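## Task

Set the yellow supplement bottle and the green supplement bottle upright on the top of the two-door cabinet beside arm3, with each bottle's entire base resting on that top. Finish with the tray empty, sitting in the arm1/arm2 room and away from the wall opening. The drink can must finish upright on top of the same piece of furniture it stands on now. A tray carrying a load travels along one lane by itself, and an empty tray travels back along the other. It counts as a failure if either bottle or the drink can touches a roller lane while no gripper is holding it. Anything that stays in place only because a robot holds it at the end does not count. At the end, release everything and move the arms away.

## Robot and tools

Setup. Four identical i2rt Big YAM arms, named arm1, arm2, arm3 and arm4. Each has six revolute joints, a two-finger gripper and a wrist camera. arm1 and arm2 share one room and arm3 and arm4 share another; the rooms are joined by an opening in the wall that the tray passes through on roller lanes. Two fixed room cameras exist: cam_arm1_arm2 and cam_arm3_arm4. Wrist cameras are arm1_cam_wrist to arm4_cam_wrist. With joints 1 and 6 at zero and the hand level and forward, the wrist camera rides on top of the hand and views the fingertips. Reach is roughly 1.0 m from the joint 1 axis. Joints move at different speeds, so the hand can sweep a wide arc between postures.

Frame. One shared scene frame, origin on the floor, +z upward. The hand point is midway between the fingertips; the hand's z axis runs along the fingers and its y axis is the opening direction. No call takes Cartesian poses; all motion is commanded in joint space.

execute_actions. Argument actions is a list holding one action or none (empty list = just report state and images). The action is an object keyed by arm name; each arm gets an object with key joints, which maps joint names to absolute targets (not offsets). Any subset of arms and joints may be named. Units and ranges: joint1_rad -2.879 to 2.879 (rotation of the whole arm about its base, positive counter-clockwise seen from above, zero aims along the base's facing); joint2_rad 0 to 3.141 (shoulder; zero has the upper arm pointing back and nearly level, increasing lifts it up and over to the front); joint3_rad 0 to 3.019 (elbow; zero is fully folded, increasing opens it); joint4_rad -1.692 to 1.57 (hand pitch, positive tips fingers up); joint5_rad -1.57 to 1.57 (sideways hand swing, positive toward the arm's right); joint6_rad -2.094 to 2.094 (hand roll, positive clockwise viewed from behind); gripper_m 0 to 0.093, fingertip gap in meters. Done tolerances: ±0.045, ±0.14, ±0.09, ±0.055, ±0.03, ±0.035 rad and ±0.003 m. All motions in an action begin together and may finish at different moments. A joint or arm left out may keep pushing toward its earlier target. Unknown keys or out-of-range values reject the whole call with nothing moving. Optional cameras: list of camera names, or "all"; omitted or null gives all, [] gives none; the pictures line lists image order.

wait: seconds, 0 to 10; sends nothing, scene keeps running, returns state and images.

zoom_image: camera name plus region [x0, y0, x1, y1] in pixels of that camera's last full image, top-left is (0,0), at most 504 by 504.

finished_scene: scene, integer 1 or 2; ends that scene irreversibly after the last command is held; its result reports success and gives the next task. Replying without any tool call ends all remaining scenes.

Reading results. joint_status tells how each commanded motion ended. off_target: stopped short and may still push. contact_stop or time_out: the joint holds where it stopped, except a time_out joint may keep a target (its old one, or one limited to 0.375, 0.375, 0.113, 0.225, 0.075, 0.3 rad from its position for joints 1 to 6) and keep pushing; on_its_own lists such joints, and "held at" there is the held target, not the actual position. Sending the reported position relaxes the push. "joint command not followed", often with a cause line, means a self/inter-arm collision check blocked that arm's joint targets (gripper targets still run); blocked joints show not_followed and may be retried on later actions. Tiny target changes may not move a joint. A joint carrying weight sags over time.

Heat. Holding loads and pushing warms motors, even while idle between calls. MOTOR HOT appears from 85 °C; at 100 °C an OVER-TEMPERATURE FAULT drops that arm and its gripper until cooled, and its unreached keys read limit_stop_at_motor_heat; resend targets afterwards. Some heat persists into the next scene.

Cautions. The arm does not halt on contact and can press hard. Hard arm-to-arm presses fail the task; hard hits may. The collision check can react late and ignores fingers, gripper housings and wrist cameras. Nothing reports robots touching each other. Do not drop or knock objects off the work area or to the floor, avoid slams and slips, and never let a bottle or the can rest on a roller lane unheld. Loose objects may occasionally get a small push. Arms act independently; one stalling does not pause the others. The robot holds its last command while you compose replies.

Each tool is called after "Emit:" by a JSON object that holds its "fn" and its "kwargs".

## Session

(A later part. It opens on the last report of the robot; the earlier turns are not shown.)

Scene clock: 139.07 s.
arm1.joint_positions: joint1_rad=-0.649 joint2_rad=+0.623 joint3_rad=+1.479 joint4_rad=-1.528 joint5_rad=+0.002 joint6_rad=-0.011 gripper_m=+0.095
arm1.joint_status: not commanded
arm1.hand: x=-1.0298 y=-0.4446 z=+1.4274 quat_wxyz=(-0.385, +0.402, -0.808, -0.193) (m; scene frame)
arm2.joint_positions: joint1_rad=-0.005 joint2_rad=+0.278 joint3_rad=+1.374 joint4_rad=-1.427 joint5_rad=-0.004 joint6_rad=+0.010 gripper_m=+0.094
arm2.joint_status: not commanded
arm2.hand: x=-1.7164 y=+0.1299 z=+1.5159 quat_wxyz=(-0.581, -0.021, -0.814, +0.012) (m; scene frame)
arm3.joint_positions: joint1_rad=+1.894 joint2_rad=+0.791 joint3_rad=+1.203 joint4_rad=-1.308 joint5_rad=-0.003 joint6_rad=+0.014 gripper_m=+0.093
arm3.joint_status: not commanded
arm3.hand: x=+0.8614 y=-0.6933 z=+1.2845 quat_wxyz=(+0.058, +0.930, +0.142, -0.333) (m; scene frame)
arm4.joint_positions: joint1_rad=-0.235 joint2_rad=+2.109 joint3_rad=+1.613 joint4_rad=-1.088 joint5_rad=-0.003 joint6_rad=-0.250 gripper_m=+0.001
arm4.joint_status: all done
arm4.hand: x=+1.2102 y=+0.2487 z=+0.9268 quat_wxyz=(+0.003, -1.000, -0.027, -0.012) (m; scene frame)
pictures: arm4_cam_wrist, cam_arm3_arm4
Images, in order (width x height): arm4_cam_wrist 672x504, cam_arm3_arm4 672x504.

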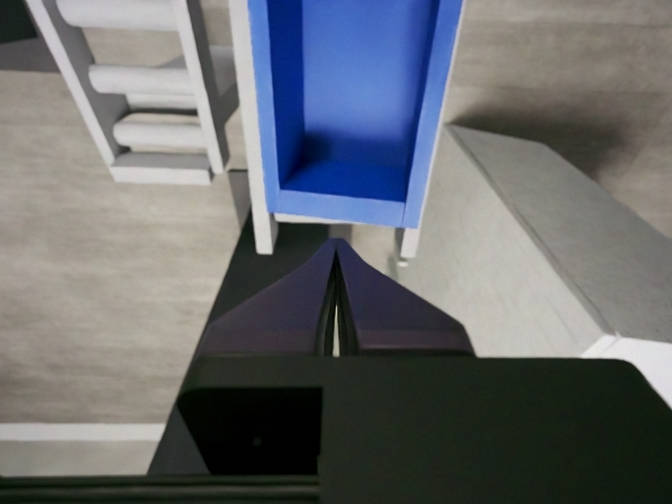

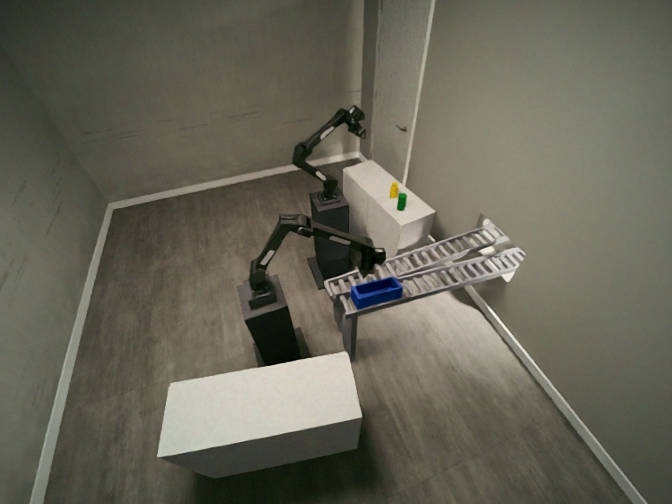

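Emit:
{"fn": "execute_actions", "kwargs": {"actions": [{"arm4":{"joints":{"joint2_rad":2.30,"joint3_rad":1.61,"joint4_rad":-0.89}}}], "cameras": ["arm4_cam_wrist"]}}

Emit:
{"fn": "execute_actions", "kwargs": {"actions": [{"arm4":{"joints":{"joint1_rad":-0.165}}}], "cameras": ["arm4_cam_wrist","cam_arm3_arm4"]}}

Scene clock: 144.10 s.
arm1.joint_positions: joint1_rad=-0.649 joint2_rad=+0.623 joint3_rad=+1.479 joint4_rad=-1.528 joint5_rad=+0.002 joint6_rad=-0.011 gripper_m=+0.095
arm1.joint_status: not commanded
arm1.hand: x=-1.0298 y=-0.4446 z=+1.4274 quat_wxyz=(-0.385, +0.402, -0.808, -0.193) (m; scene frame)
arm2.joint_positions: joint1_rad=-0.005 joint2_rad=+0.278 joint3_rad=+1.374 joint4_rad=-1.427 joint5_rad=-0.004 joint6_rad=+0.010 gripper_m=+0.094
arm2.joint_status: not commanded
arm2.hand: x=-1.7164 y=+0.1299 z=+1.5159 quat_wxyz=(-0.581, -0.021, -0.814, +0.012) (m; scene frame)
arm3.joint_positions: joint1_rad=+1.894 joint2_rad=+0.791 joint3_rad=+1.203 joint4_rad=-1.308 joint5_rad=-0.003 joint6_rad=+0.014 gripper_m=+0.093
arm3.joint_status: not commanded
arm3.hand: x=+0.8614 y=-0.6933 z=+1.2845 quat_wxyz=(+0.058, +0.930, +0.142, -0.333) (m; scene frame)
arm4.joint_positions: joint1_rad=-0.235 joint2_rad=+2.322 joint3_rad=+1.601 joint4_rad=-0.902 joint5_rad=-0.003 joint6_rad=-0.250 gripper_m=+0.001
arm4.joint_status: all done
arm4.hand: x=+1.2146 y=+0.2495 z=+0.7968 quat_wxyz=(-0.001, -0.999, -0.026, -0.031) (m; scene frame)
pictures: arm4_cam_wrist
Images, in order (width x height): arm4_cam_wrist 672x504.

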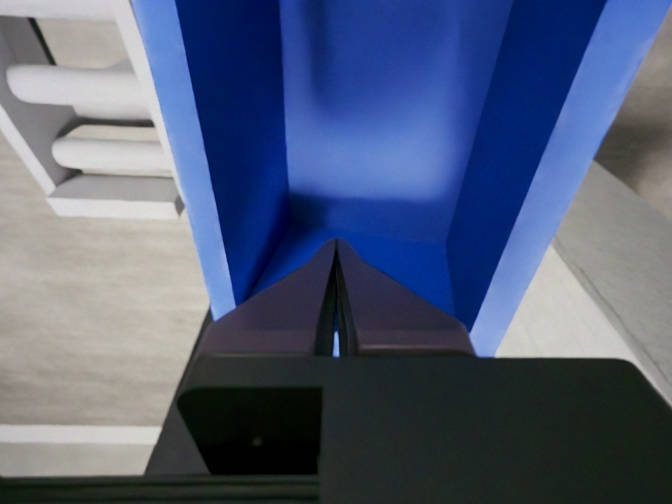

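Scene clock: 145.00 s.
arm1.joint_positions: joint1_rad=-0.649 joint2_rad=+0.623 joint3_rad=+1.479 joint4_rad=-1.528 joint5_rad=+0.002 joint6_rad=-0.011 gripper_m=+0.095
arm1.joint_status: not commanded
arm1.hand: x=-1.0298 y=-0.4446 z=+1.4274 quat_wxyz=(-0.385, +0.402, -0.808, -0.193) (m; scene frame)
arm2.joint_positions: joint1_rad=-0.005 joint2_rad=+0.278 joint3_rad=+1.374 joint4_rad=-1.427 joint5_rad=-0.004 joint6_rad=+0.010 gripper_m=+0.094
arm2.joint_status: not commanded
arm2.hand: x=-1.7164 y=+0.1299 z=+1.5159 quat_wxyz=(-0.581, -0.021, -0.814, +0.012) (m; scene frame)
arm3.joint_positions: joint1_rad=+1.894 joint2_rad=+0.791 joint3_rad=+1.203 joint4_rad=-1.308 joint5_rad=-0.003 joint6_rad=+0.014 gripper_m=+0.093
arm3.joint_status: not commanded
arm3.hand: x=+0.8614 y=-0.6933 z=+1.2845 quat_wxyz=(+0.058, +0.930, +0.142, -0.333) (m; scene frame)
arm4.joint_positions: joint1_rad=-0.157 joint2_rad=+2.322 joint3_rad=+1.601 joint4_rad=-0.902 joint5_rad=-0.001 joint6_rad=-0.249 gripper_m=+0.001
arm4.joint_status: all done
arm4.hand: x=+1.2072 y=+0.2034 z=+0.7961 quat_wxyz=(+0.000, -0.997, -0.065, -0.031) (m; scene frame)
pictures: arm4_cam_wrist, cam_arm3_arm4
Images, in order (width x height): arm4_cam_wrist 672x504, cam_arm3_arm4 672x504.

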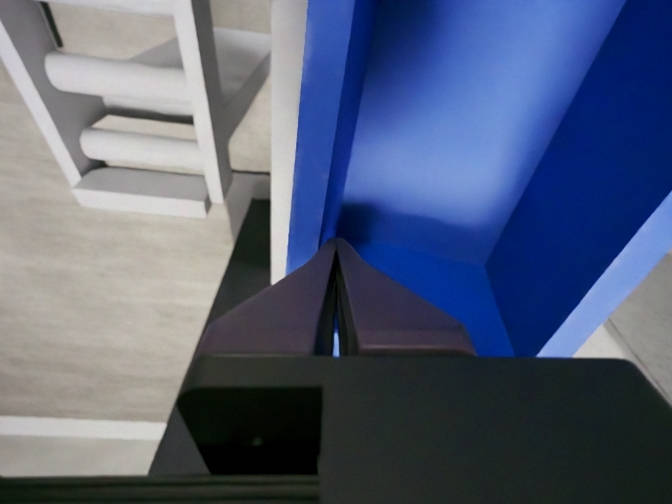

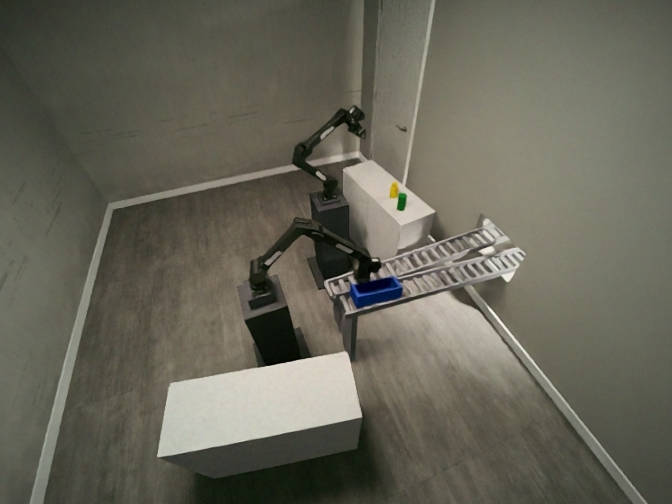

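Emit:
{"fn": "execute_actions", "kwargs": {"actions": [{"arm4":{"joints":{"joint1_rad":-0.13}}}], "cameras": ["arm4_cam_wrist","cam_arm3_arm4"]}}

Scene clock: 146.33 s.
arm1.joint_positions: joint1_rad=-0.649 joint2_rad=+0.623 joint3_rad=+1.479 joint4_rad=-1.528 joint5_rad=+0.002 joint6_rad=-0.011 gripper_m=+0.095
arm1.joint_status: not commanded
arm1.hand: x=-1.0298 y=-0.4446 z=+1.4274 quat_wxyz=(-0.385, +0.402, -0.808, -0.193) (m; scene frame)
arm2.joint_positions: joint1_rad=-0.005 joint2_rad=+0.278 joint3_rad=+1.374 joint4_rad=-1.427 joint5_rad=-0.004 joint6_rad=+0.010 gripper_m=+0.094
arm2.joint_status: not commanded
arm2.hand: x=-1.7164 y=+0.1299 z=+1.5159 quat_wxyz=(-0.581, -0.021, -0.814, +0.012) (m; scene frame)
arm3.joint_positions: joint1_rad=+1.894 joint2_rad=+0.791 joint3_rad=+1.203 joint4_rad=-1.308 joint5_rad=-0.003 joint6_rad=+0.014 gripper_m=+0.093
arm3.joint_status: not commanded
arm3.hand: x=+0.8614 y=-0.6933 z=+1.2845 quat_wxyz=(+0.058, +0.930, +0.142, -0.333) (m; scene frame)
arm4.joint_positions: joint1_rad=-0.146 joint2_rad=+2.322 joint3_rad=+1.601 joint4_rad=-0.900 joint5_rad=+0.005 joint6_rad=-0.248 gripper_m=+0.001
arm4.joint_status: all done
arm4.hand: x=+1.2061 y=+0.1976 z=+0.7960 quat_wxyz=(+0.003, -0.997, -0.070, -0.031) (m; scene frame)
pictures: arm4_cam_wrist, cam_arm3_arm4
Images, in order (width x height): arm4_cam_wrist 672x504, cam_arm3_arm4 672x504.

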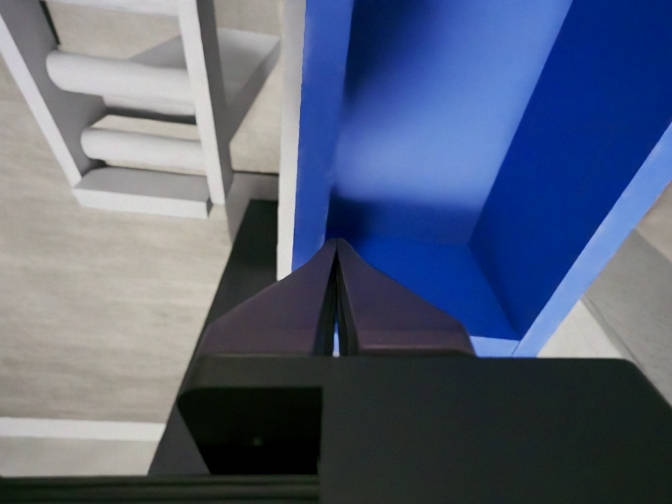

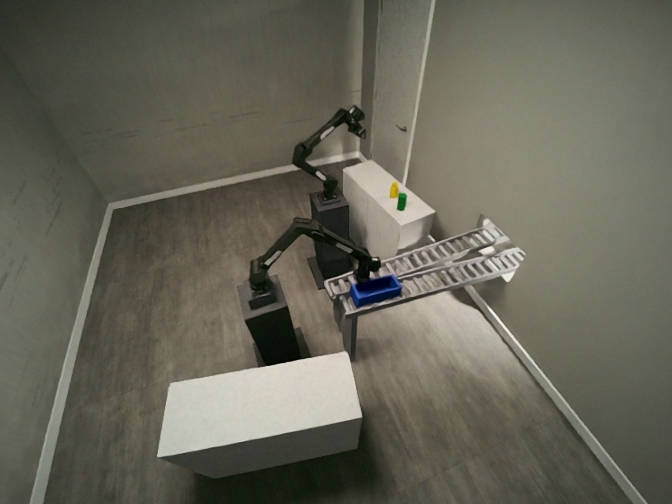

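Emit:
{"fn": "execute_actions", "kwargs": {"actions": [{"arm4":{"joints":{"joint1_rad":-0.21}}}], "cameras": ["arm4_cam_wrist"]}}

Emit:
{"fn": "execute_actions", "kwargs": {"actions": [{"arm4":{"joints":{"joint2_rad":2.0,"joint3_rad":1.66,"joint4_rad":-1.2}}}], "cameras": ["arm4_cam_wrist","cam_arm3_arm4","cam_arm1_arm2"]}}

Scene clock: 147.80 s.
arm1.joint_positions: joint1_rad=-0.649 joint2_rad=+0.623 joint3_rad=+1.479 joint4_rad=-1.528 joint5_rad=+0.002 joint6_rad=-0.011 gripper_m=+0.095
arm1.joint_status: not commanded
arm1.hand: x=-1.0298 y=-0.4446 z=+1.4274 quat_wxyz=(-0.385, +0.402, -0.808, -0.193) (m; scene frame)
arm2.joint_positions: joint1_rad=-0.005 joint2_rad=+0.278 joint3_rad=+1.374 joint4_rad=-1.427 joint5_rad=-0.004 joint6_rad=+0.010 gripper_m=+0.094
arm2.joint_status: not commanded
arm2.hand: x=-1.7164 y=+0.1299 z=+1.5159 quat_wxyz=(-0.581, -0.021, -0.814, +0.012) (m; scene frame)
arm3.joint_positions: joint1_rad=+1.894 joint2_rad=+0.791 joint3_rad=+1.203 joint4_rad=-1.308 joint5_rad=-0.003 joint6_rad=+0.014 gripper_m=+0.093
arm3.joint_status: not commanded
arm3.hand: x=+0.8614 y=-0.6933 z=+1.2845 quat_wxyz=(+0.058, +0.930, +0.142, -0.333) (m; scene frame)
arm4.joint_positions: joint1_rad=-0.218 joint2_rad=+2.322 joint3_rad=+1.601 joint4_rad=-0.898 joint5_rad=+0.003 joint6_rad=-0.248 gripper_m=+0.001
arm4.joint_status: all done
arm4.hand: x=+1.2118 y=+0.2403 z=+0.7966 quat_wxyz=(+0.002, -0.999, -0.035, -0.029) (m; scene frame)
pictures: arm4_cam_wrist
Images, in order (width x height): arm4_cam_wrist 672x504.

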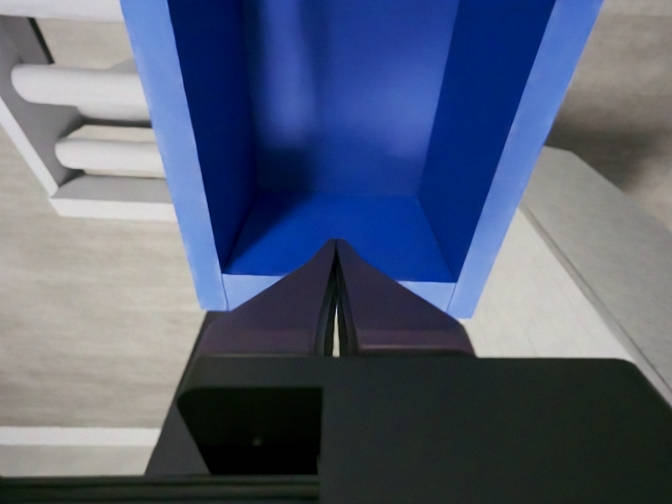

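Scene clock: 149.03 s.
arm1.joint_positions: joint1_rad=-0.649 joint2_rad=+0.623 joint3_rad=+1.479 joint4_rad=-1.528 joint5_rad=+0.002 joint6_rad=-0.011 gripper_m=+0.095
arm1.joint_status: not commanded
arm1.hand: x=-1.0298 y=-0.4446 z=+1.4274 quat_wxyz=(-0.385, +0.402, -0.808, -0.193) (m; scene frame)
arm2.joint_positions: joint1_rad=-0.005 joint2_rad=+0.278 joint3_rad=+1.374 joint4_rad=-1.427 joint5_rad=-0.004 joint6_rad=+0.010 gripper_m=+0.094
arm2.joint_status: not commanded
arm2.hand: x=-1.7164 y=+0.1299 z=+1.5159 quat_wxyz=(-0.581, -0.021, -0.814, +0.012) (m; scene frame)
arm3.joint_positions: joint1_rad=+1.894 joint2_rad=+0.791 joint3_rad=+1.203 joint4_rad=-1.308 joint5_rad=-0.003 joint6_rad=+0.014 gripper_m=+0.093
arm3.joint_status: not commanded
arm3.hand: x=+0.8614 y=-0.6933 z=+1.2845 quat_wxyz=(+0.058, +0.930, +0.142, -0.333) (m; scene frame)
arm4.joint_positions: joint1_rad=-0.218 joint2_rad=+1.985 joint3_rad=+1.633 joint4_rad=-1.188 joint5_rad=+0.003 joint6_rad=-0.248 gripper_m=+0.001
arm4.joint_status: all done
arm4.hand: x=+1.2119 y=+0.2374 z=+1.0058 quat_wxyz=(+0.010, -0.999, -0.035, +0.009) (m; scene frame)
pictures: arm4_cam_wrist, cam_arm1_arm2, cam_arm3_arm4
Images, in order (width x height): arm4_cam_wrist 672x504, cam_arm1_arm2 672x504, cam_arm3_arm4 672x504.

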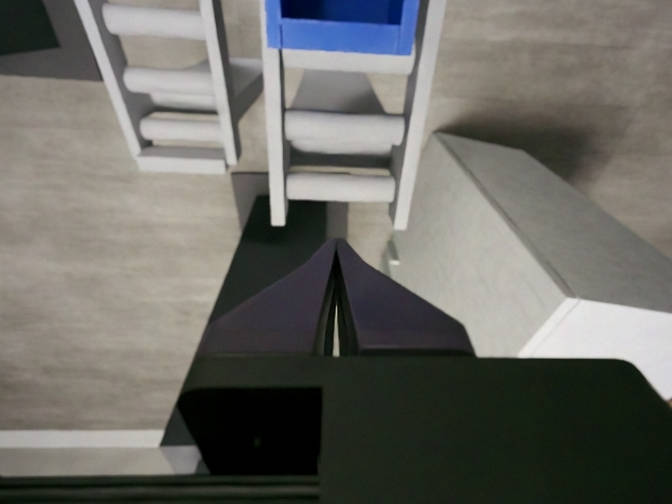

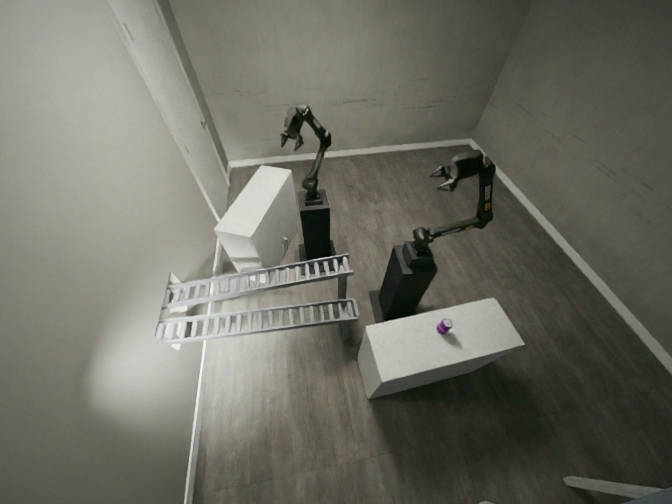

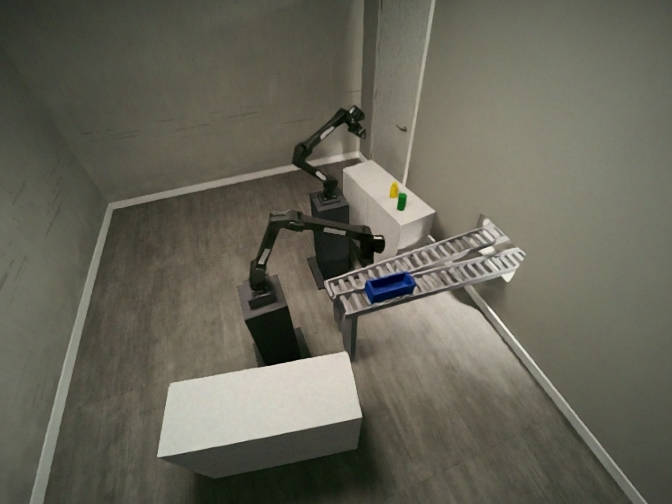

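Rolling now. Retract.

Emit:
{"fn": "execute_actions", "kwargs": {"actions": [{"arm4":{"joints":{"joint2_rad":0.8,"joint3_rad":1.3,"joint4_rad":-1.3}}}], "cameras": ["cam_arm3_arm4","cam_arm1_arm2"]}}

Emit:
{"fn": "execute_actions", "kwargs": {"actions": [], "cameras": ["cam_arm3_arm4","cam_arm1_arm2"]}}

Scene clock: 151.20 s.
arm1.joint_positions: joint1_rad=-0.649 joint2_rad=+0.623 joint3_rad=+1.479 joint4_rad=-1.528 joint5_rad=+0.002 joint6_rad=-0.011 gripper_m=+0.095
arm1.joint_status: not commanded
arm1.hand: x=-1.0298 y=-0.4446 z=+1.4274 quat_wxyz=(-0.385, +0.402, -0.808, -0.193) (m; scene frame)
arm2.joint_positions: joint1_rad=-0.005 joint2_rad=+0.278 joint3_rad=+1.374 joint4_rad=-1.427 joint5_rad=-0.004 joint6_rad=+0.010 gripper_m=+0.094
arm2.joint_status: not commanded
arm2.hand: x=-1.7164 y=+0.1299 z=+1.5159 quat_wxyz=(-0.581, -0.021, -0.814, +0.012) (m; scene frame)
arm3.joint_positions: joint1_rad=+1.894 joint2_rad=+0.791 joint3_rad=+1.203 joint4_rad=-1.308 joint5_rad=-0.003 joint6_rad=+0.014 gripper_m=+0.093
arm3.joint_status: not commanded
arm3.hand: x=+0.8614 y=-0.6933 z=+1.2845 quat_wxyz=(+0.058, +0.930, +0.142, -0.333) (m; scene frame)
arm4.joint_positions: joint1_rad=-0.218 joint2_rad=+0.797 joint3_rad=+1.305 joint4_rad=-1.290 joint5_rad=+0.003 joint6_rad=-0.248 gripper_m=+0.001
arm4.joint_status: all done
arm4.hand: x=+1.4916 y=+0.1816 z=+1.3967 quat_wxyz=(+0.088, -0.924, -0.034, +0.370) (m; scene frame)
pictures: cam_arm1_arm2, cam_arm3_arm4
Images, in order (width x height): cam_arm1_arm2 672x504, cam_arm3_arm4 672x504.

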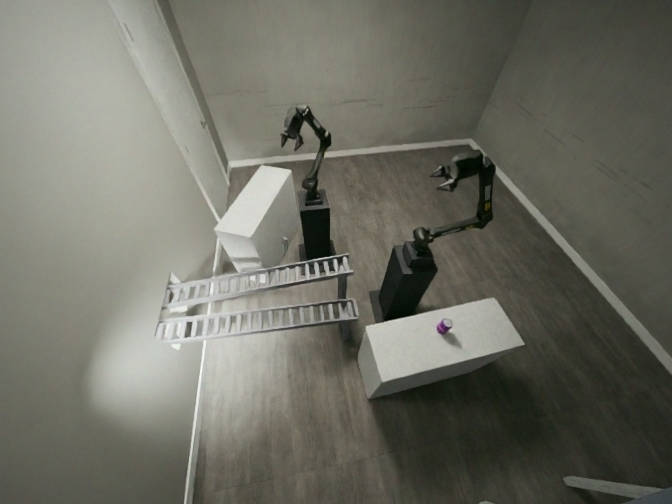

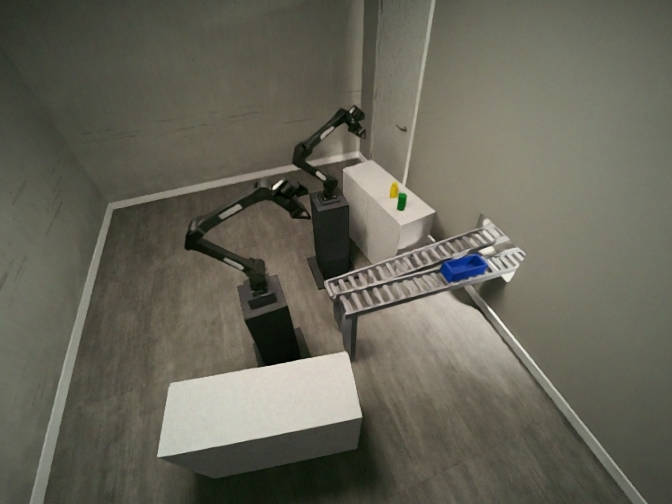

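Scene clock: 151.20 s.
arm1.joint_positions: joint1_rad=-0.649 joint2_rad=+0.623 joint3_rad=+1.479 joint4_rad=-1.528 joint5_rad=+0.002 joint6_rad=-0.011 gripper_m=+0.095
arm1.joint_status: not commanded
arm1.hand: x=-1.0298 y=-0.4446 z=+1.4274 quat_wxyz=(-0.385, +0.402, -0.808, -0.193) (m; scene frame)
arm2.joint_positions: joint1_rad=-0.005 joint2_rad=+0.278 joint3_rad=+1.374 joint4_rad=-1.427 joint5_rad=-0.004 joint6_rad=+0.010 gripper_m=+0.094
arm2.joint_status: not commanded
arm2.hand: x=-1.7164 y=+0.1299 z=+1.5159 quat_wxyz=(-0.581, -0.021, -0.814, +0.012) (m; scene frame)
arm3.joint_positions: joint1_rad=+1.894 joint2_rad=+0.791 joint3_rad=+1.203 joint4_rad=-1.308 joint5_rad=-0.003 joint6_rad=+0.014 gripper_m=+0.093
arm3.joint_status: not commanded
arm3.hand: x=+0.8614 y=-0.6933 z=+1.2845 quat_wxyz=(+0.058, +0.930, +0.142, -0.333) (m; scene frame)
arm4.joint_positions: joint1_rad=-0.218 joint2_rad=+0.797 joint3_rad=+1.305 joint4_rad=-1.290 joint5_rad=+0.003 joint6_rad=-0.248 gripper_m=+0.001
arm4.joint_status: all done
arm4.hand: x=+1.4916 y=+0.1816 z=+1.3967 quat_wxyz=(+0.088, -0.924, -0.034, +0.370) (m; scene frame)
pictures: cam_arm1_arm2, cam_arm3_arm4
Images, in order (width x height): cam_arm1_arm2 672x504, cam_arm3_arm4 672x504.

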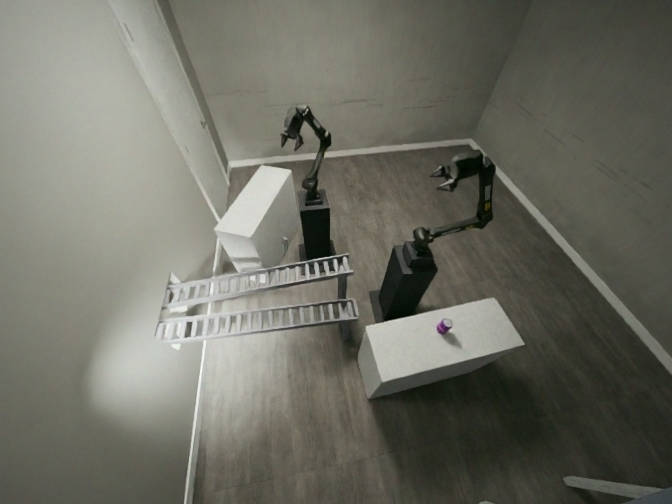

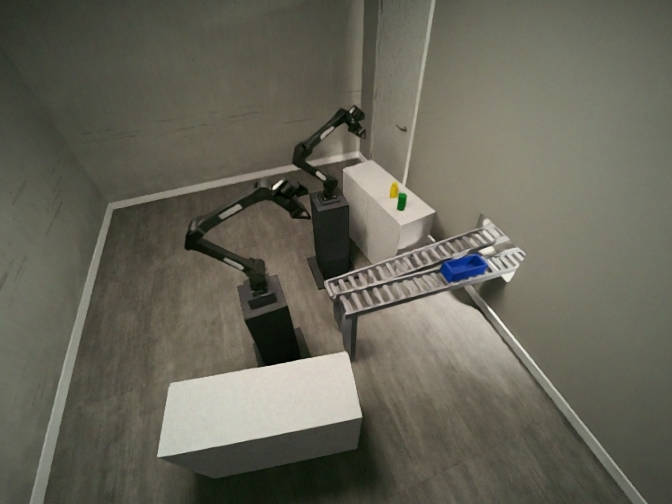

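Emit:
{"fn": "wait", "kwargs": {"seconds": 6}}

Scene clock: 157.37 s.
arm1.joint_positions: joint1_rad=-0.649 joint2_rad=+0.623 joint3_rad=+1.479 joint4_rad=-1.528 joint5_rad=+0.002 joint6_rad=-0.011 gripper_m=+0.095
arm1.joint_status: not commanded
arm1.hand: x=-1.0298 y=-0.4446 z=+1.4274 quat_wxyz=(-0.385, +0.402, -0.808, -0.193) (m; scene frame)
arm2.joint_positions: joint1_rad=-0.005 joint2_rad=+0.278 joint3_rad=+1.374 joint4_rad=-1.427 joint5_rad=-0.004 joint6_rad=+0.010 gripper_m=+0.094
arm2.joint_status: not commanded
arm2.hand: x=-1.7164 y=+0.1299 z=+1.5159 quat_wxyz=(-0.581, -0.021, -0.814, +0.012) (m; scene frame)
arm3.joint_positions: joint1_rad=+1.894 joint2_rad=+0.791 joint3_rad=+1.203 joint4_rad=-1.308 joint5_rad=-0.003 joint6_rad=+0.014 gripper_m=+0.093
arm3.joint_status: not commanded
arm3.hand: x=+0.8614 y=-0.6933 z=+1.2845 quat_wxyz=(+0.058, +0.930, +0.142, -0.333) (m; scene frame)
arm4.joint_positions: joint1_rad=-0.218 joint2_rad=+0.797 joint3_rad=+1.305 joint4_rad=-1.290 joint5_rad=+0.003 joint6_rad=-0.248 gripper_m=+0.001
arm4.joint_status: all done
arm4.hand: x=+1.4916 y=+0.1816 z=+1.3967 quat_wxyz=(+0.088, -0.924, -0.034, +0.370) (m; scene frame)
wait: 6.00 s; at rest by 0.10 s
pictures: arm1_cam_wrist, arm2_cam_wrist, arm3_cam_wrist, arm4_cam_wrist, cam_arm1_arm2, cam_arm3_arm4
Images, in order (width x height): arm1_cam_wrist 672x504, arm2_cam_wrist 672x504, arm3_cam_wrist 672x504, arm4_cam_wrist 672x504, cam_arm1_arm2 672x504, cam_arm3_arm4 672x504.

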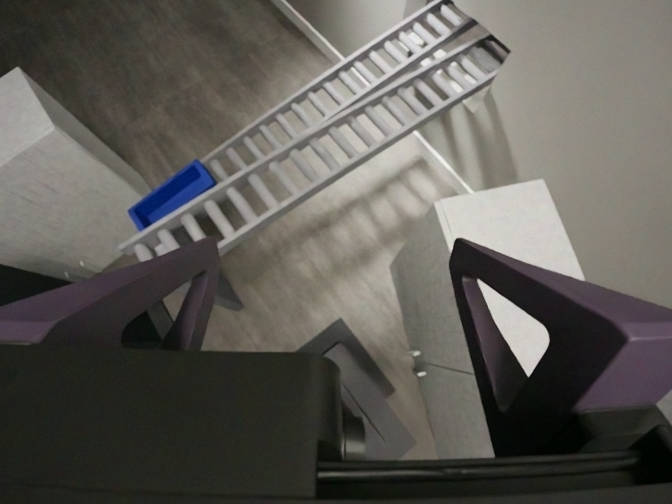

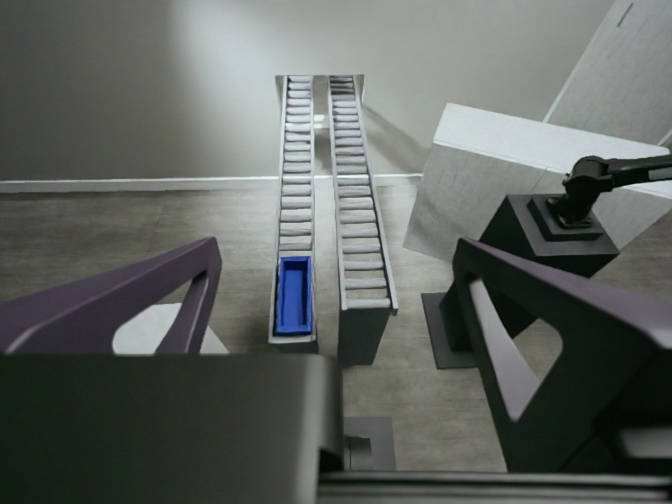

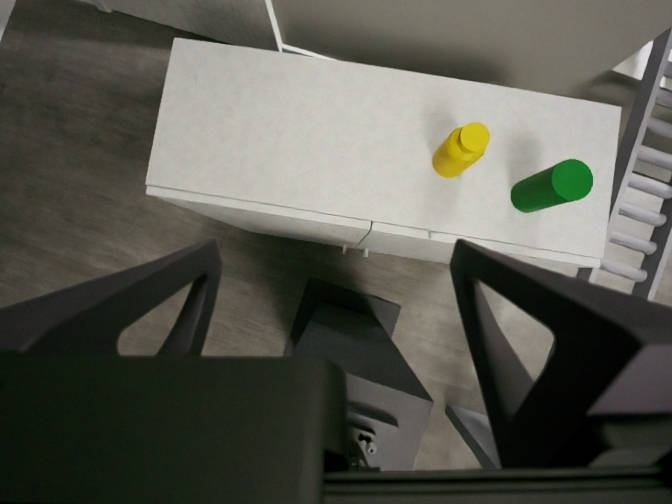

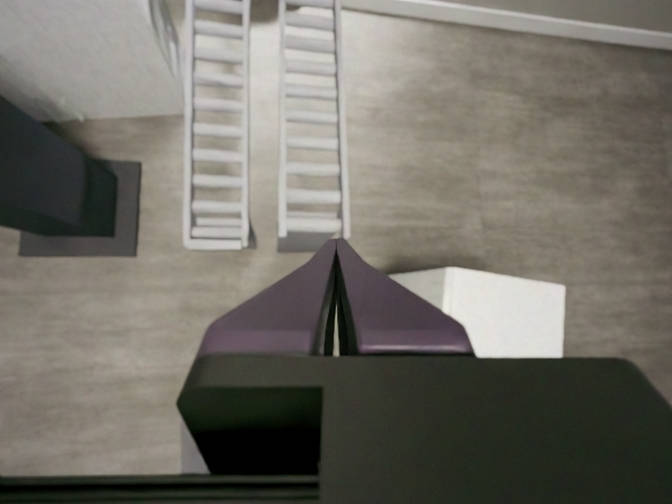

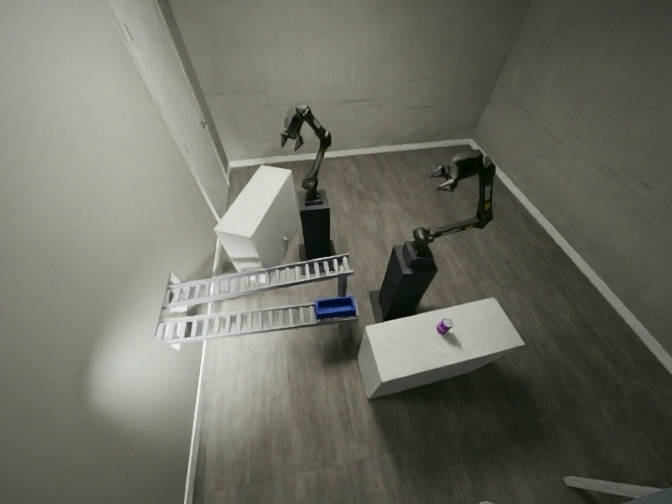

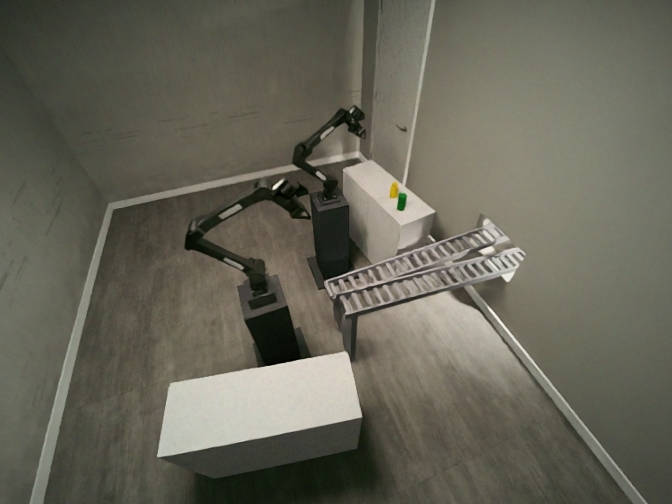

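Emit:
{"fn": "finished_scene", "kwargs": {"scene": 1}}

The scene is finished: the task was done.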